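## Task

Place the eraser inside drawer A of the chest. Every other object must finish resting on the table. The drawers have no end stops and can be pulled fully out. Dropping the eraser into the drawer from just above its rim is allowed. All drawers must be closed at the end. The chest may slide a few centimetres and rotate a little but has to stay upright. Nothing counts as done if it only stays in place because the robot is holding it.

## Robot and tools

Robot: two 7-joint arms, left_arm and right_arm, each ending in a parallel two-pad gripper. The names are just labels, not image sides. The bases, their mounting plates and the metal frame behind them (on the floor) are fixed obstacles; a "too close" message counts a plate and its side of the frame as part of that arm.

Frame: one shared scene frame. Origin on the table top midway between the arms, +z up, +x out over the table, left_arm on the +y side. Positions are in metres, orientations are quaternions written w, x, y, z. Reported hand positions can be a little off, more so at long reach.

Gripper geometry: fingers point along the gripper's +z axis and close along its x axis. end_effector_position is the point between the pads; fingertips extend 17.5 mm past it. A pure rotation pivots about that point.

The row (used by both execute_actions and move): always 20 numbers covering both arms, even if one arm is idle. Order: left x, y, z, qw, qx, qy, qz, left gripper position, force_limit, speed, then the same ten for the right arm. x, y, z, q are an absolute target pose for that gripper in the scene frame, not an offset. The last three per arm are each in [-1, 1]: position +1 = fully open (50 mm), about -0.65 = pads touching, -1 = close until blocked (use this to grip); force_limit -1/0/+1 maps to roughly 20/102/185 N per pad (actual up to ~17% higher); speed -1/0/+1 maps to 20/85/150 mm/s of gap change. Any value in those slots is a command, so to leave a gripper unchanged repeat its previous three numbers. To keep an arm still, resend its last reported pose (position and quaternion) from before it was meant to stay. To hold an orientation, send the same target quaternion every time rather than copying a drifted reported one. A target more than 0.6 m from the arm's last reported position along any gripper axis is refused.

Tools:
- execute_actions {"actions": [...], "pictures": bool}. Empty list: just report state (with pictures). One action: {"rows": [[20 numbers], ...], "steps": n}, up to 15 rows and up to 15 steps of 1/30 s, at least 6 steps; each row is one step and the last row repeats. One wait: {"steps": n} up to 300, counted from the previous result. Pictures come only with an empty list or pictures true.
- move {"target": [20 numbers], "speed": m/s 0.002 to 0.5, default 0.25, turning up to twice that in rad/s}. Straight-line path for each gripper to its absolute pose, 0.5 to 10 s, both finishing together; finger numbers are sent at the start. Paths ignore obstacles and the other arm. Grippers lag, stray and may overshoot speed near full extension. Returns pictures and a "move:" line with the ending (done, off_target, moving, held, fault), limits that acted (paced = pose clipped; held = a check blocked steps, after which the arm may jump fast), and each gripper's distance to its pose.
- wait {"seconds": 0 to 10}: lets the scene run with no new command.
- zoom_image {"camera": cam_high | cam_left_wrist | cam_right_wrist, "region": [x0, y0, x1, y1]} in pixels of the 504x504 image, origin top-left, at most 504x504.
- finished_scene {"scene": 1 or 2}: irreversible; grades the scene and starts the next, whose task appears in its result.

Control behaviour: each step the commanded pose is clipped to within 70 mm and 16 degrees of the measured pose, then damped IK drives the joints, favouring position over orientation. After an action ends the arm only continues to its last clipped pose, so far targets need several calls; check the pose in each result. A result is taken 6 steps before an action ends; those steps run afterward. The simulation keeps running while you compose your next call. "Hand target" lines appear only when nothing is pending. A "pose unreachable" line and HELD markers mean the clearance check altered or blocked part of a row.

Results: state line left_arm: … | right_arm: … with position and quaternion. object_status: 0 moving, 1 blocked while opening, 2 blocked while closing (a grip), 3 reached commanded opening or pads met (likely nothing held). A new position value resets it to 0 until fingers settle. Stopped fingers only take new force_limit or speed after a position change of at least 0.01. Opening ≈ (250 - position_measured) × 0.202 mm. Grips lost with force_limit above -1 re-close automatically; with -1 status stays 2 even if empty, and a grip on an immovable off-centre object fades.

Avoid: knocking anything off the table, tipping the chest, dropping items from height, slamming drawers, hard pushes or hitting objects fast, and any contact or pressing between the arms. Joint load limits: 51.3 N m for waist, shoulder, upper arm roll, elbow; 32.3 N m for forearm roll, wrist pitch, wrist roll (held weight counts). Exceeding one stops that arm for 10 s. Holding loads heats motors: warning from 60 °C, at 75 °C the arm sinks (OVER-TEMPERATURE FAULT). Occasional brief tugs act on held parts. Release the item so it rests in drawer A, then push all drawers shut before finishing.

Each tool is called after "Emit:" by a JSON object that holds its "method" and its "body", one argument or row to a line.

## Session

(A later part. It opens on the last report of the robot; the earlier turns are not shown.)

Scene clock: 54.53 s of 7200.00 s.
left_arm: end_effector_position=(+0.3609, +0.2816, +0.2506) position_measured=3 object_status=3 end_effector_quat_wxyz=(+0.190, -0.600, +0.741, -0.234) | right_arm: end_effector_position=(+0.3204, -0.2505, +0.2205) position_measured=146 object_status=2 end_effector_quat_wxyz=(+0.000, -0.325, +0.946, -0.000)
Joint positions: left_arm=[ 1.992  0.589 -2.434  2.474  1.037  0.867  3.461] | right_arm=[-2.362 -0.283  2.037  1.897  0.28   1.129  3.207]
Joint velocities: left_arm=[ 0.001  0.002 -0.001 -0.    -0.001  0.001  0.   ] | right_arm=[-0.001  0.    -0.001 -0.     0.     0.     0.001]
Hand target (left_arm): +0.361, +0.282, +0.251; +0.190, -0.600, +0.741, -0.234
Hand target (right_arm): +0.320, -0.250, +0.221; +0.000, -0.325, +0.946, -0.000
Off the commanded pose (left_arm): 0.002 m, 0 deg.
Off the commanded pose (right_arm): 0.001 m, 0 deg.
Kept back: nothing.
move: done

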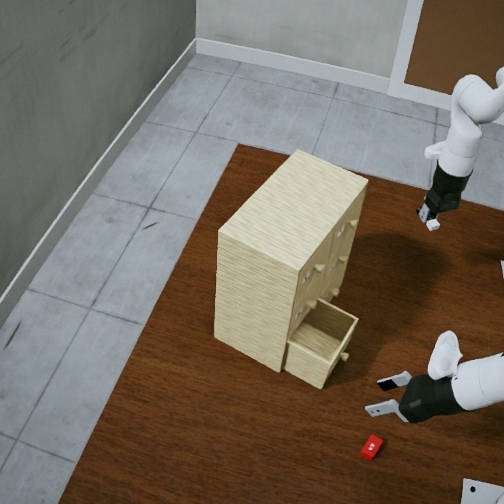

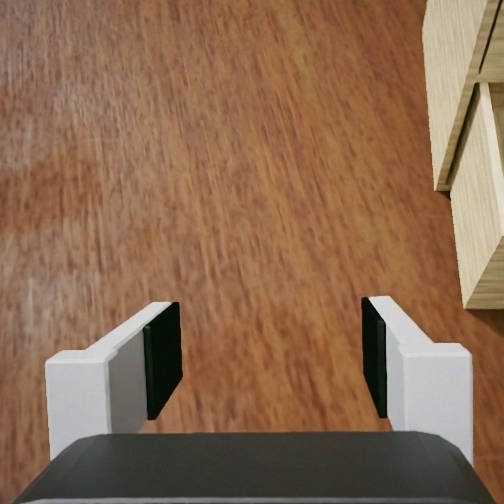

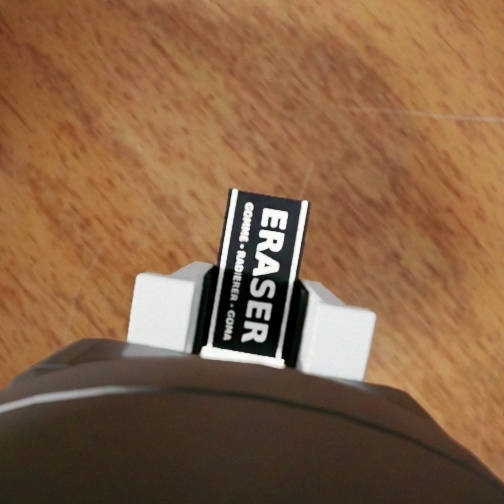

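Emit:
{"method": "move", "body": {
  "target": [0.30,0.36,0.25,0.189,-0.6,0.741,-0.233,1,-0.3,1, 0.43,0.07,0.22,-0.173,-0.103,-0.98,0.018,-1,-0.4,0.5],
  "speed": 0.25
}}

Emit:
{"method": "move", "body": {
  "target": [0.30,0.36,0.25,0.189,-0.6,0.741,-0.233,1,-0.3,1, 0.47,0.066,0.15,-0.173,-0.103,-0.98,0.018,-1,-0.4,0.5],
  "speed": 0.08
}}

Scene clock: 57.50 s of 7200.00 s.
left_arm: end_effector_position=(+0.3001, +0.3608, +0.2500) position_measured=3 object_status=3 end_effector_quat_wxyz=(+0.190, -0.600, +0.741, -0.233) | right_arm: end_effector_position=(+0.4301, +0.0704, +0.2199) position_measured=146 object_status=2 end_effector_quat_wxyz=(+0.173, +0.103, +0.979, -0.018)
Joint positions: left_arm=[ 2.021  0.517 -2.944  2.553  0.808  0.983  3.14 ] | right_arm=[-3.526 -0.743  2.457  1.159  0.804  1.334  1.675]
Joint velocities: left_arm=[-0.001  0.    -0.     0.001  0.    -0.    -0.001] | right_arm=[-0.004 -0.005  0.001 -0.002  0.001  0.002  0.   ]
Hand target (left_arm): +0.300, +0.361, +0.250; +0.190, -0.600, +0.741, -0.233
Hand target (right_arm): +0.430, +0.071, +0.220; +0.173, +0.103, +0.979, -0.018
Off the commanded pose (left_arm): 0.001 m, 0 deg.
Off the commanded pose (right_arm): 0.000 m, 0 deg.
Kept back: nothing.
move: done

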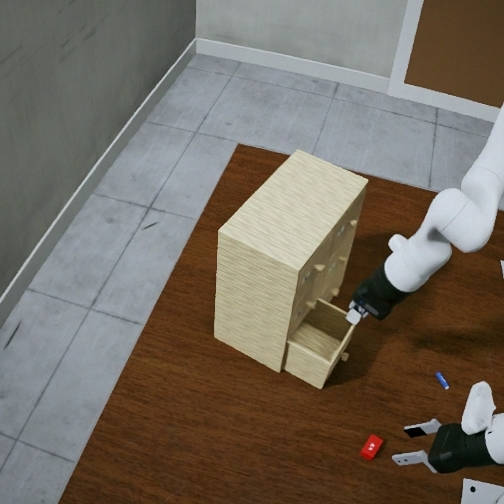

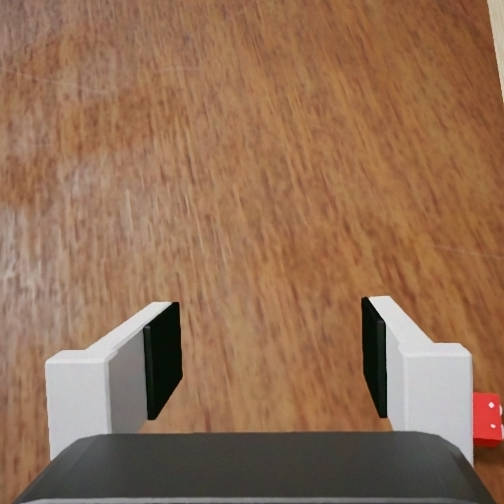

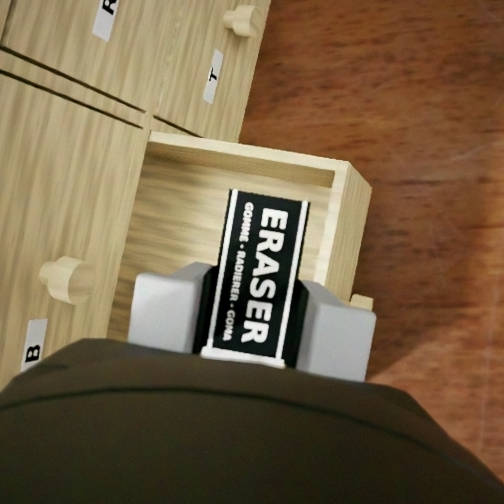

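Scene clock: 58.90 s of 7200.00 s.
left_arm: end_effector_position=(+0.3000, +0.3600, +0.2500) position_measured=3 object_status=3 end_effector_quat_wxyz=(+0.189, -0.600, +0.741, -0.233) | right_arm: end_effector_position=(+0.4700, +0.0659, +0.1501) position_measured=146 object_status=2 end_effector_quat_wxyz=(+0.173, +0.103, +0.979, -0.018)
Joint positions: left_arm=[ 2.021  0.518 -2.942  2.552  0.808  0.985  3.142] | right_arm=[-3.496 -0.855  2.493  1.171  0.864  1.211  1.668]
Joint velocities: left_arm=[ 0.001 -0.    -0.     0.001  0.001  0.    -0.   ] | right_arm=[ 0.    -0.003  0.    -0.001 -0.001 -0.001 -0.001]
Hand target (left_arm): +0.300, +0.360, +0.250; +0.189, -0.600, +0.741, -0.233
Hand target (right_arm): +0.470, +0.066, +0.150; +0.173, +0.103, +0.979, -0.018
Off the commanded pose (left_arm): 0.000 m, 0 deg.
Off the commanded pose (right_arm): 0.000 m, 0 deg.
Kept back: nothing.
move: done

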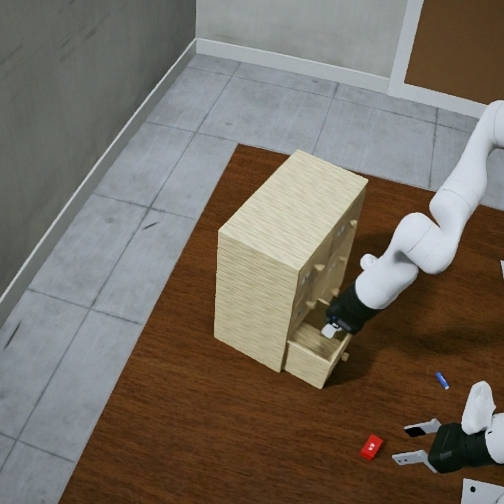

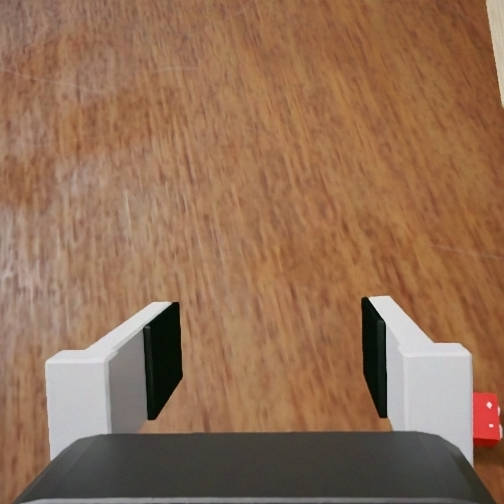

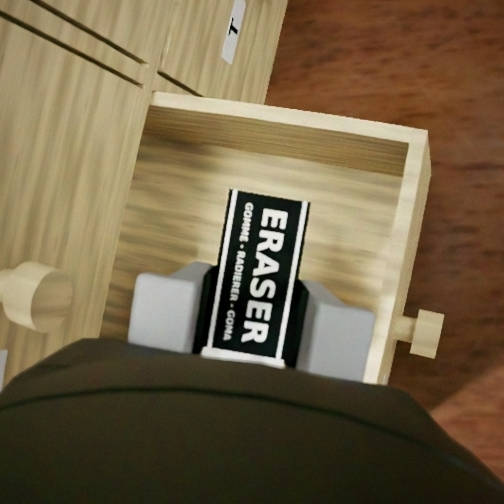

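Emit:
{"method": "move", "body": {
  "target": [0.30,0.36,0.25,0.189,-0.6,0.741,-0.233,1,-0.3,1, 0.476,0.065,0.136,-0.173,-0.103,-0.98,0.018,-1,-0.4,0.5],
  "speed": 0.04
}}

Emit:
{"method": "move", "body": {
  "target": [0.30,0.36,0.25,0.189,-0.6,0.741,-0.233,1,-0.3,1, 0.476,0.065,0.136,-0.173,-0.103,-0.98,0.018,0.35,-0.4,0.5]
}}

Scene clock: 59.90 s of 7200.00 s.
left_arm: end_effector_position=(+0.3000, +0.3600, +0.2500) position_measured=3 object_status=3 end_effector_quat_wxyz=(+0.189, -0.600, +0.741, -0.233) | right_arm: end_effector_position=(+0.4760, +0.0650, +0.1361) position_measured=146 object_status=2 end_effector_quat_wxyz=(+0.173, +0.103, +0.979, -0.018)
Joint positions: left_arm=[ 2.021  0.518 -2.942  2.552  0.808  0.985  3.142] | right_arm=[-3.492 -0.877  2.5    1.174  0.876  1.188  1.664]
Joint velocities: left_arm=[ 0.    -0.    -0.     0.001  0.001 -0.     0.   ] | right_arm=[ 0.    -0.002  0.     0.     0.001 -0.002 -0.001]
Hand target (left_arm): +0.300, +0.360, +0.250; +0.189, -0.600, +0.741, -0.233
Hand target (right_arm): +0.476, +0.065, +0.136; +0.173, +0.103, +0.979, -0.018
Off the commanded pose (left_arm): 0.000 m, 0 deg.
Off the commanded pose (right_arm): 0.000 m, 0 deg.
Kept back: nothing.
move: done

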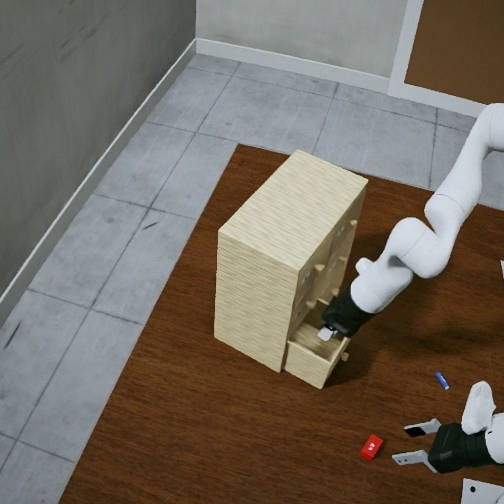

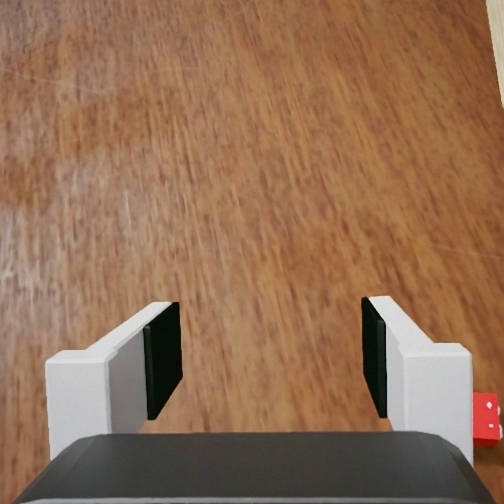

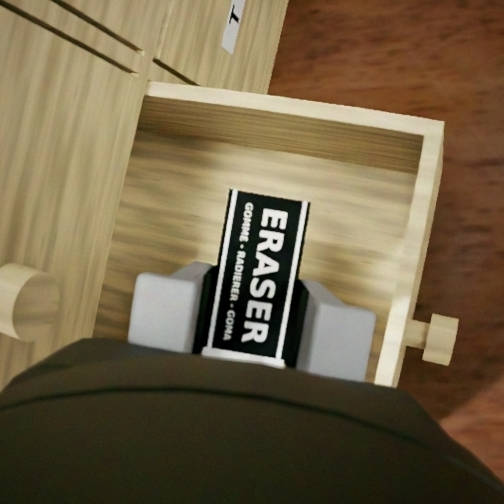

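Scene clock: 60.60 s of 7200.00 s.
left_arm: end_effector_position=(+0.3000, +0.3600, +0.2500) position_measured=3 object_status=3 end_effector_quat_wxyz=(+0.189, -0.600, +0.741, -0.233) | right_arm: end_effector_position=(+0.4760, +0.0650, +0.1360) position_measured=100 object_status=3 end_effector_quat_wxyz=(+0.173, +0.103, +0.979, -0.018)
Joint positions: left_arm=[ 2.021  0.518 -2.942  2.552  0.808  0.985  3.142] | right_arm=[-3.492 -0.878  2.5    1.174  0.876  1.188  1.664]
Joint velocities: left_arm=[ 0.     0.    -0.    -0.    -0.001  0.     0.002] | right_arm=[ 0.    -0.    -0.    -0.    -0.001  0.    -0.001]
Hand target (left_arm): +0.300, +0.360, +0.250; +0.189, -0.600, +0.741, -0.233
Hand target (right_arm): +0.476, +0.065, +0.136; +0.173, +0.103, +0.979, -0.018
Off the commanded pose (left_arm): 0.000 m, 0 deg.
Off the commanded pose (right_arm): 0.000 m, 0 deg.
Kept back: nothing.
move: done

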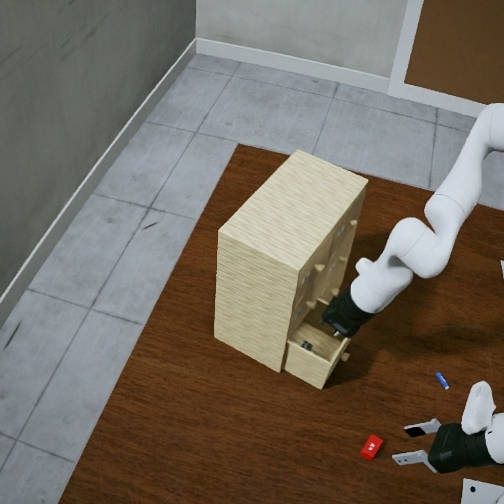

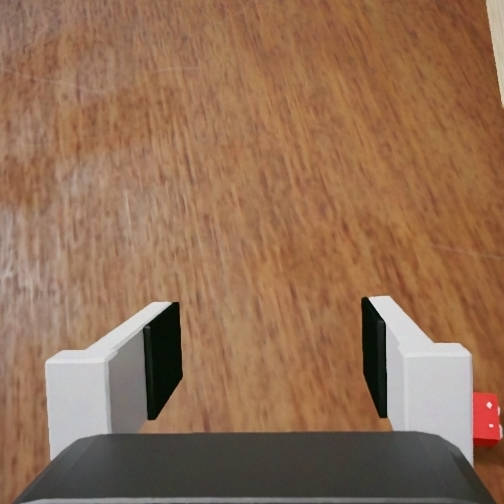

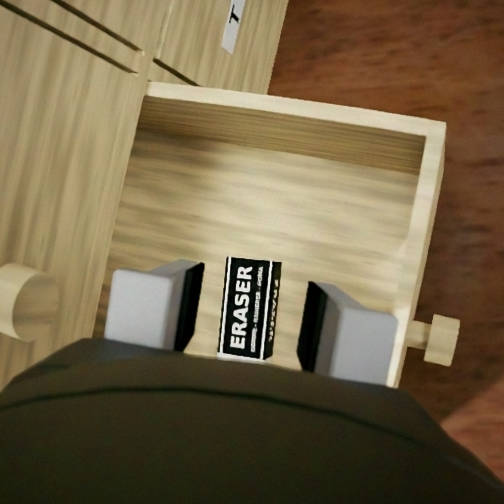

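Emit:
{"method": "move", "body": {
  "target": [0.30,0.36,0.25,0.189,-0.6,0.741,-0.233,1,-0.3,1, 0.42,0.04,0.24,-0.173,-0.103,-0.98,0.018,1,-0.4,1],
  "speed": 0.2
}}

Emit:
{"method": "move", "body": {
  "target": [0.36,0.2,0.24,0.189,-0.6,0.741,-0.233,1,-0.3,1, 0.33,-0.28,0.26,0,-0.105,-0.995,0,1,-0.4,1],
  "speed": 0.3
}}

Emit:
{"method": "move", "body": {
  "target": [0.375,0.087,0.11,0.266,-0.57,0.704,-0.328,1,-0.3,1, 0.33,-0.28,0.26,0,-0.105,-0.995,0,1,-0.4,1],
  "speed": 0.15
}}

Scene clock: 62.03 s of 7200.00 s.
left_arm: end_effector_position=(+0.3000, +0.3600, +0.2500) position_measured=3 object_status=3 end_effector_quat_wxyz=(+0.189, -0.600, +0.741, -0.233) | right_arm: end_effector_position=(+0.4200, +0.0403, +0.2399) position_measured=3 object_status=3 end_effector_quat_wxyz=(+0.173, +0.103, +0.979, -0.018)
Joint positions: left_arm=[ 2.021  0.518 -2.942  2.552  0.808  0.985  3.142] | right_arm=[-3.465 -0.659  2.439  1.252  0.769  1.318  1.686]
Joint velocities: left_arm=[-0.    -0.     0.     0.001  0.001  0.001 -0.   ] | right_arm=[ 0.001  0.004 -0.     0.     0.001  0.001  0.   ]
Hand target (left_arm): +0.300, +0.360, +0.250; +0.189, -0.600, +0.741, -0.233
Hand target (right_arm): +0.420, +0.040, +0.240; +0.173, +0.103, +0.979, -0.018
Off the commanded pose (left_arm): 0.000 m, 0 deg.
Off the commanded pose (right_arm): 0.000 m, 0 deg.
Kept back: nothing.
move: done

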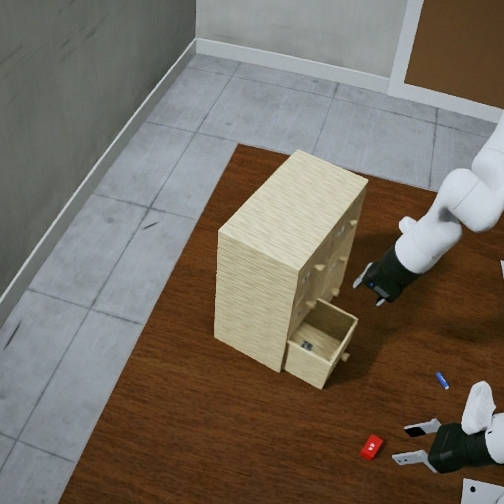

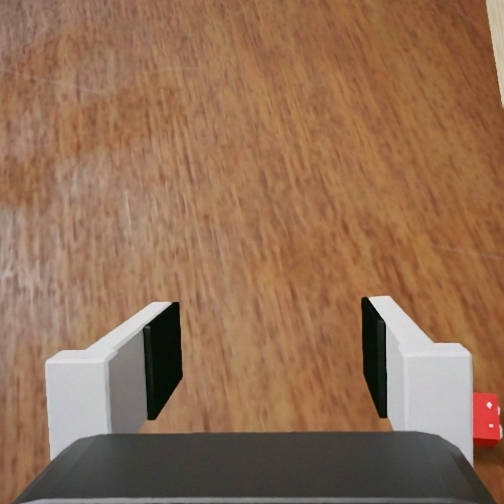

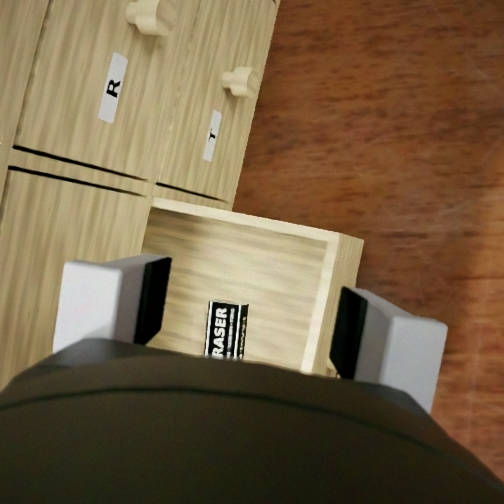

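Scene clock: 63.87 s of 7200.00 s.
left_arm: end_effector_position=(+0.3596, +0.1987, +0.2399) position_measured=3 object_status=3 end_effector_quat_wxyz=(+0.188, -0.600, +0.742, -0.233) | right_arm: end_effector_position=(+0.3299, -0.2809, +0.2601) position_measured=3 object_status=3 end_effector_quat_wxyz=(+0.000, +0.105, +0.995, -0.000)
Joint positions: left_arm=[ 1.989  0.833 -2.248  2.424  1.151  0.989  3.692] | right_arm=[-2.54  -0.232  2.378  1.734  0.17   1.242  2.562]
Joint velocities: left_arm=[-0.001  0.     0.001 -0.001  0.001 -0.     0.001] | right_arm=[ 0.005  0.003  0.003  0.    -0.003 -0.     0.003]
Hand target (left_arm): +0.360, +0.199, +0.240; +0.188, -0.600, +0.742, -0.233
Hand target (right_arm): +0.330, -0.281, +0.260; +0.001, +0.105, +0.994, -0.000
Off the commanded pose (left_arm): 0.001 m, 0 deg.
Off the commanded pose (right_arm): 0.001 m, 0 deg.
Kept back: nothing.
move: done

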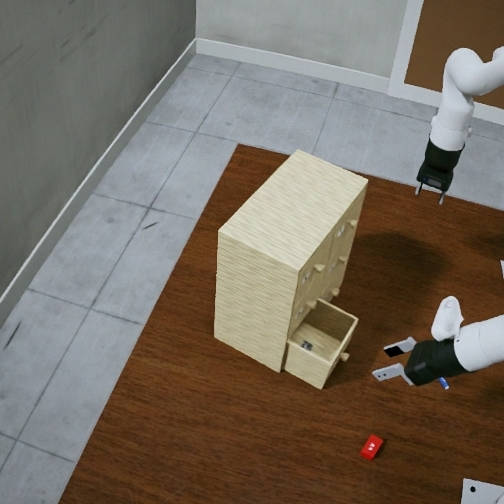

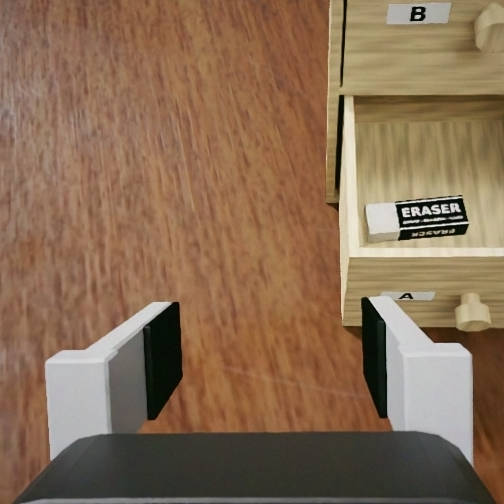

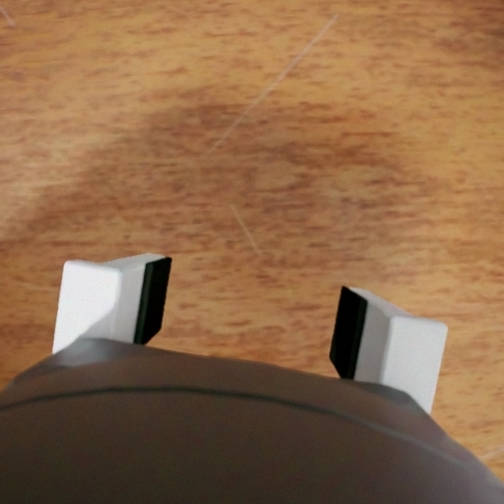

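Scene clock: 65.57 s of 7200.00 s.
left_arm: end_effector_position=(+0.3743, +0.0860, +0.1094) position_measured=3 object_status=3 end_effector_quat_wxyz=(+0.265, -0.571, +0.705, -0.328) | right_arm: end_effector_position=(+0.3300, -0.2800, +0.2600) position_measured=3 object_status=3 end_effector_quat_wxyz=(+0.000, +0.105, +0.994, +0.000)
Joint positions: left_arm=[ 2.027  1.492 -1.678  2.547  2.113  0.964  3.757] | right_arm=[-2.541 -0.233  2.378  1.733  0.169  1.243  2.559]
Joint velocities: left_arm=[ 0.008  0.015  0.006 -0.002  0.006 -0.009  0.001] | right_arm=[-0.    -0.     0.001 -0.     0.     0.    -0.001]
Hand target (left_arm): +0.374, +0.086, +0.109; +0.265, -0.570, +0.705, -0.328
Hand target (right_arm): +0.330, -0.280, +0.260; +0.000, +0.105, +0.994, +0.000
Off the commanded pose (left_arm): 0.001 m, 0 deg.
Off the commanded pose (right_arm): 0.000 m, 0 deg.
Kept back: nothing.
move: done

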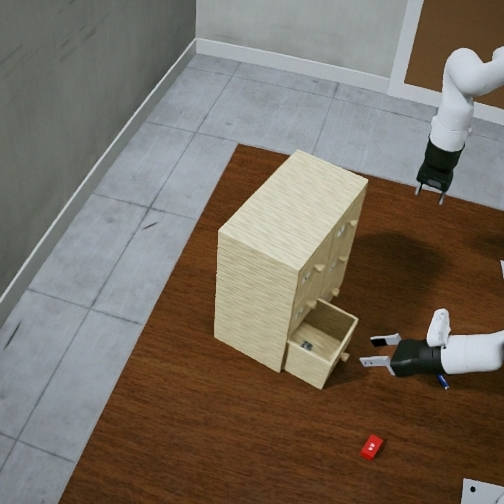

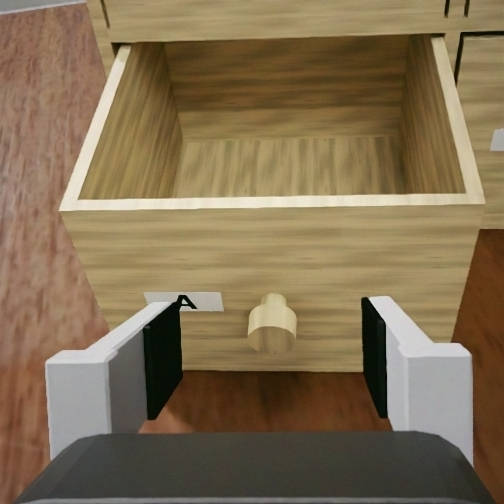

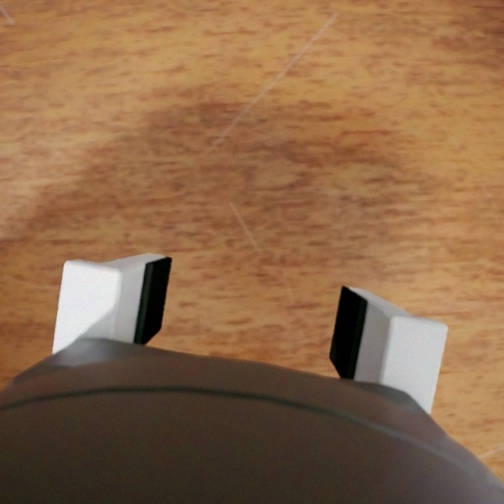

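Emit:
{"method": "move", "body": {
  "target": [0.41,0.079,0.066,0.266,-0.57,0.704,-0.328,1,-0.3,1, 0.33,-0.28,0.26,0,-0.105,-0.995,0,1,-0.4,1],
  "speed": 0.1
}}

Emit:
{"method": "move", "body": {
  "target": [0.524,0.055,0.065,0.266,-0.57,0.704,-0.328,1,-0.3,1, 0.33,-0.28,0.26,0,-0.105,-0.995,0,1,-0.4,1],
  "speed": 0.06
}}

Scene clock: 66.83 s of 7200.00 s.
left_arm: end_effector_position=(+0.4098, +0.0786, +0.0660) position_measured=3 object_status=3 end_effector_quat_wxyz=(+0.266, -0.570, +0.704, -0.328) | right_arm: end_effector_position=(+0.3300, -0.2800, +0.2600) position_measured=3 object_status=3 end_effector_quat_wxyz=(+0.000, +0.105, +0.994, +0.000)
Joint positions: left_arm=[ 1.917  1.64  -1.567  2.479  2.289  1.03   3.764] | right_arm=[-2.541 -0.233  2.378  1.733  0.169  1.243  2.56 ]
Joint velocities: left_arm=[-0.006  0.006  0.003 -0.002  0.004 -0.001 -0.002] | right_arm=[-0.001 -0.     0.    -0.     0.    -0.    -0.001]
Hand target (left_arm): +0.410, +0.079, +0.066; +0.266, -0.570, +0.704, -0.328
Hand target (right_arm): +0.330, -0.280, +0.260; -0.000, +0.105, +0.994, +0.000
Off the commanded pose (left_arm): 0.000 m, 0 deg.
Off the commanded pose (right_arm): 0.000 m, 0 deg.
Kept back: nothing.
move: done

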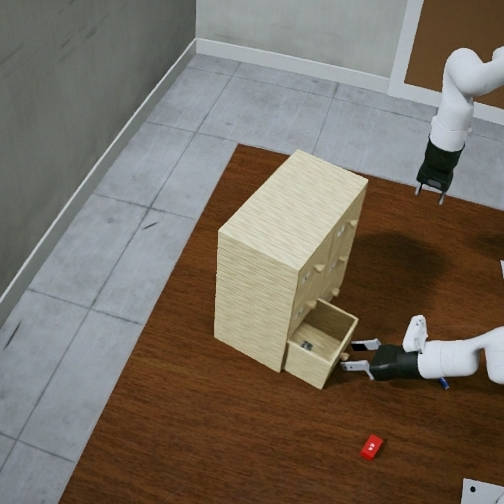

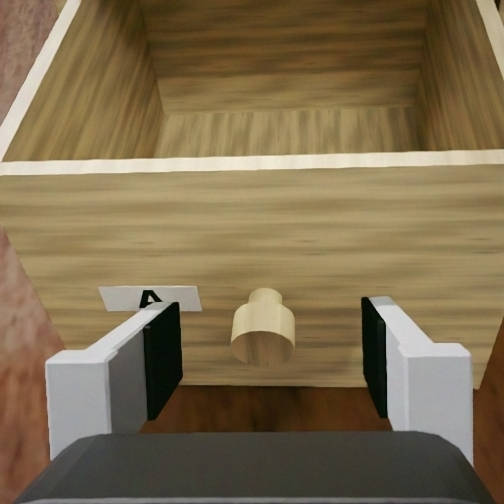

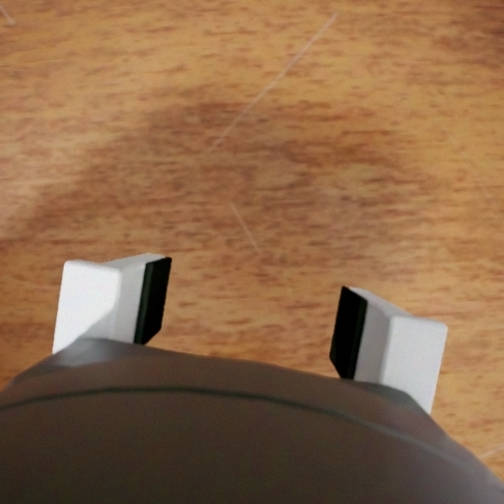

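Scene clock: 69.13 s of 7200.00 s.
left_arm: end_effector_position=(+0.5226, +0.0559, +0.0649) position_measured=3 object_status=3 end_effector_quat_wxyz=(+0.266, -0.571, +0.704, -0.328) | right_arm: end_effector_position=(+0.3300, -0.2800, +0.2600) position_measured=3 object_status=3 end_effector_quat_wxyz=(+0.000, +0.105, +0.994, +0.000)
Joint positions: left_arm=[ 1.634  1.645 -1.586  2.211  2.298  1.041  3.756] | right_arm=[-2.541 -0.233  2.378  1.733  0.169  1.243  2.56 ]
Joint velocities: left_arm=[-0.004  0.001 -0.001 -0.005  0.     0.001  0.002] | right_arm=[-0.001 -0.     0.    -0.     0.002  0.     0.   ]
Hand target (left_arm): +0.524, +0.055, +0.065; +0.266, -0.570, +0.704, -0.329
Hand target (right_arm): +0.330, -0.280, +0.260; -0.000, +0.105, +0.994, +0.000
Off the commanded pose (left_arm): 0.002 m, 0 deg.
Off the commanded pose (right_arm): 0.000 m, 0 deg.
Kept back: nothing.
move: done

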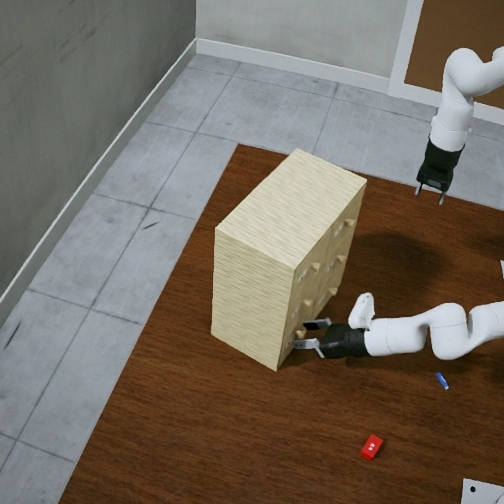

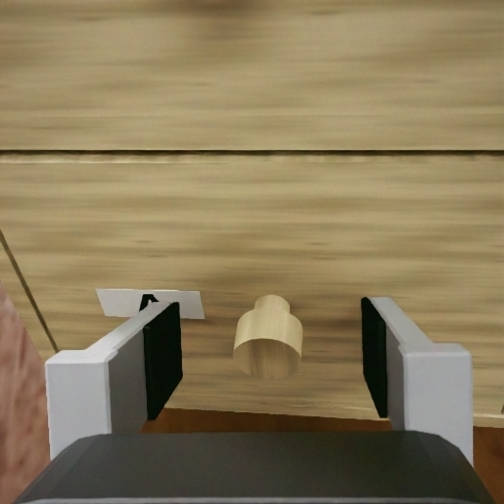

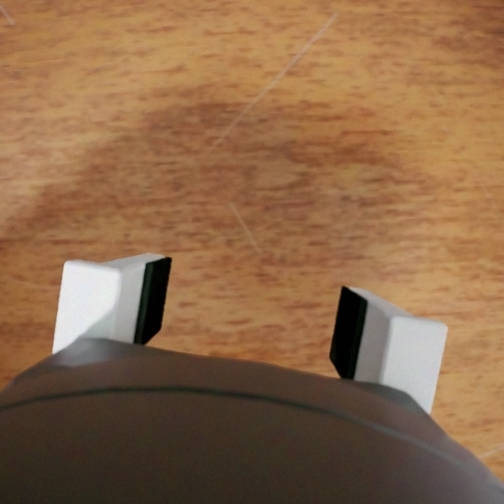

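The chest shifted slightly under the push, so the drawer is fully shut. Backing the arm away.

Emit:
{"method": "move", "body": {
  "target": [0.46,0.068,0.09,0.266,-0.57,0.704,-0.328,1,-0.3,1, 0.33,-0.28,0.26,0,-0.105,-0.995,0,1,-0.4,1],
  "speed": 0.15
}}

Scene clock: 70.33 s of 7200.00 s.
left_arm: end_effector_position=(+0.4601, +0.0683, +0.0899) position_measured=3 object_status=3 end_effector_quat_wxyz=(+0.266, -0.570, +0.704, -0.328) | right_arm: end_effector_position=(+0.3300, -0.2800, +0.2600) position_measured=3 object_status=3 end_effector_quat_wxyz=(+0.000, +0.105, +0.994, +0.000)
Joint positions: left_arm=[ 1.778  1.583 -1.633  2.371  2.223  1.049  3.735] | right_arm=[-2.541 -0.233  2.378  1.733  0.169  1.243  2.56 ]
Joint velocities: left_arm=[ 0.005 -0.002 -0.001  0.001 -0.003  0.     0.002] | right_arm=[-0.     0.    -0.    -0.    -0.001 -0.    -0.   ]
Hand target (left_arm): +0.460, +0.068, +0.090; +0.266, -0.570, +0.705, -0.328
Hand target (right_arm): +0.330, -0.280, +0.260; -0.000, +0.105, +0.994, +0.000
Off the commanded pose (left_arm): 0.000 m, 0 deg.
Off the commanded pose (right_arm): 0.000 m, 0 deg.
Kept back: nothing.
move: done

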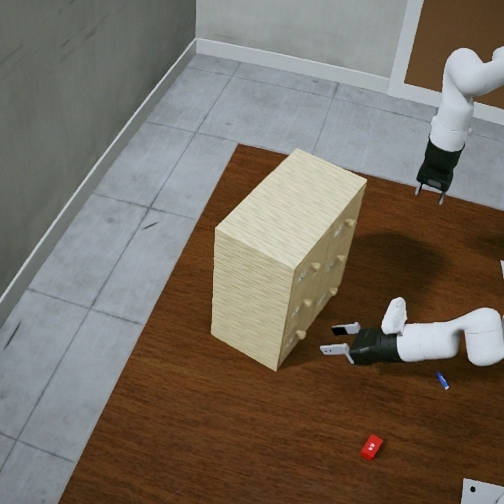

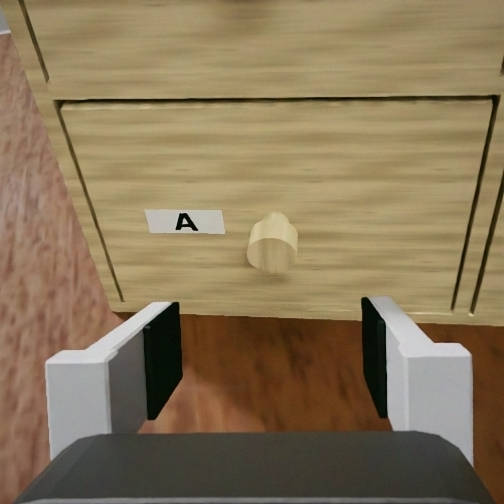

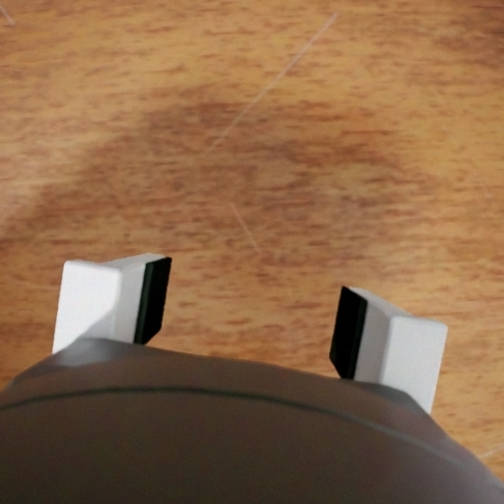

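Emit:
{"method": "finished_scene", "body": {
  "scene": 2
}}

The scene is finished: the task was done.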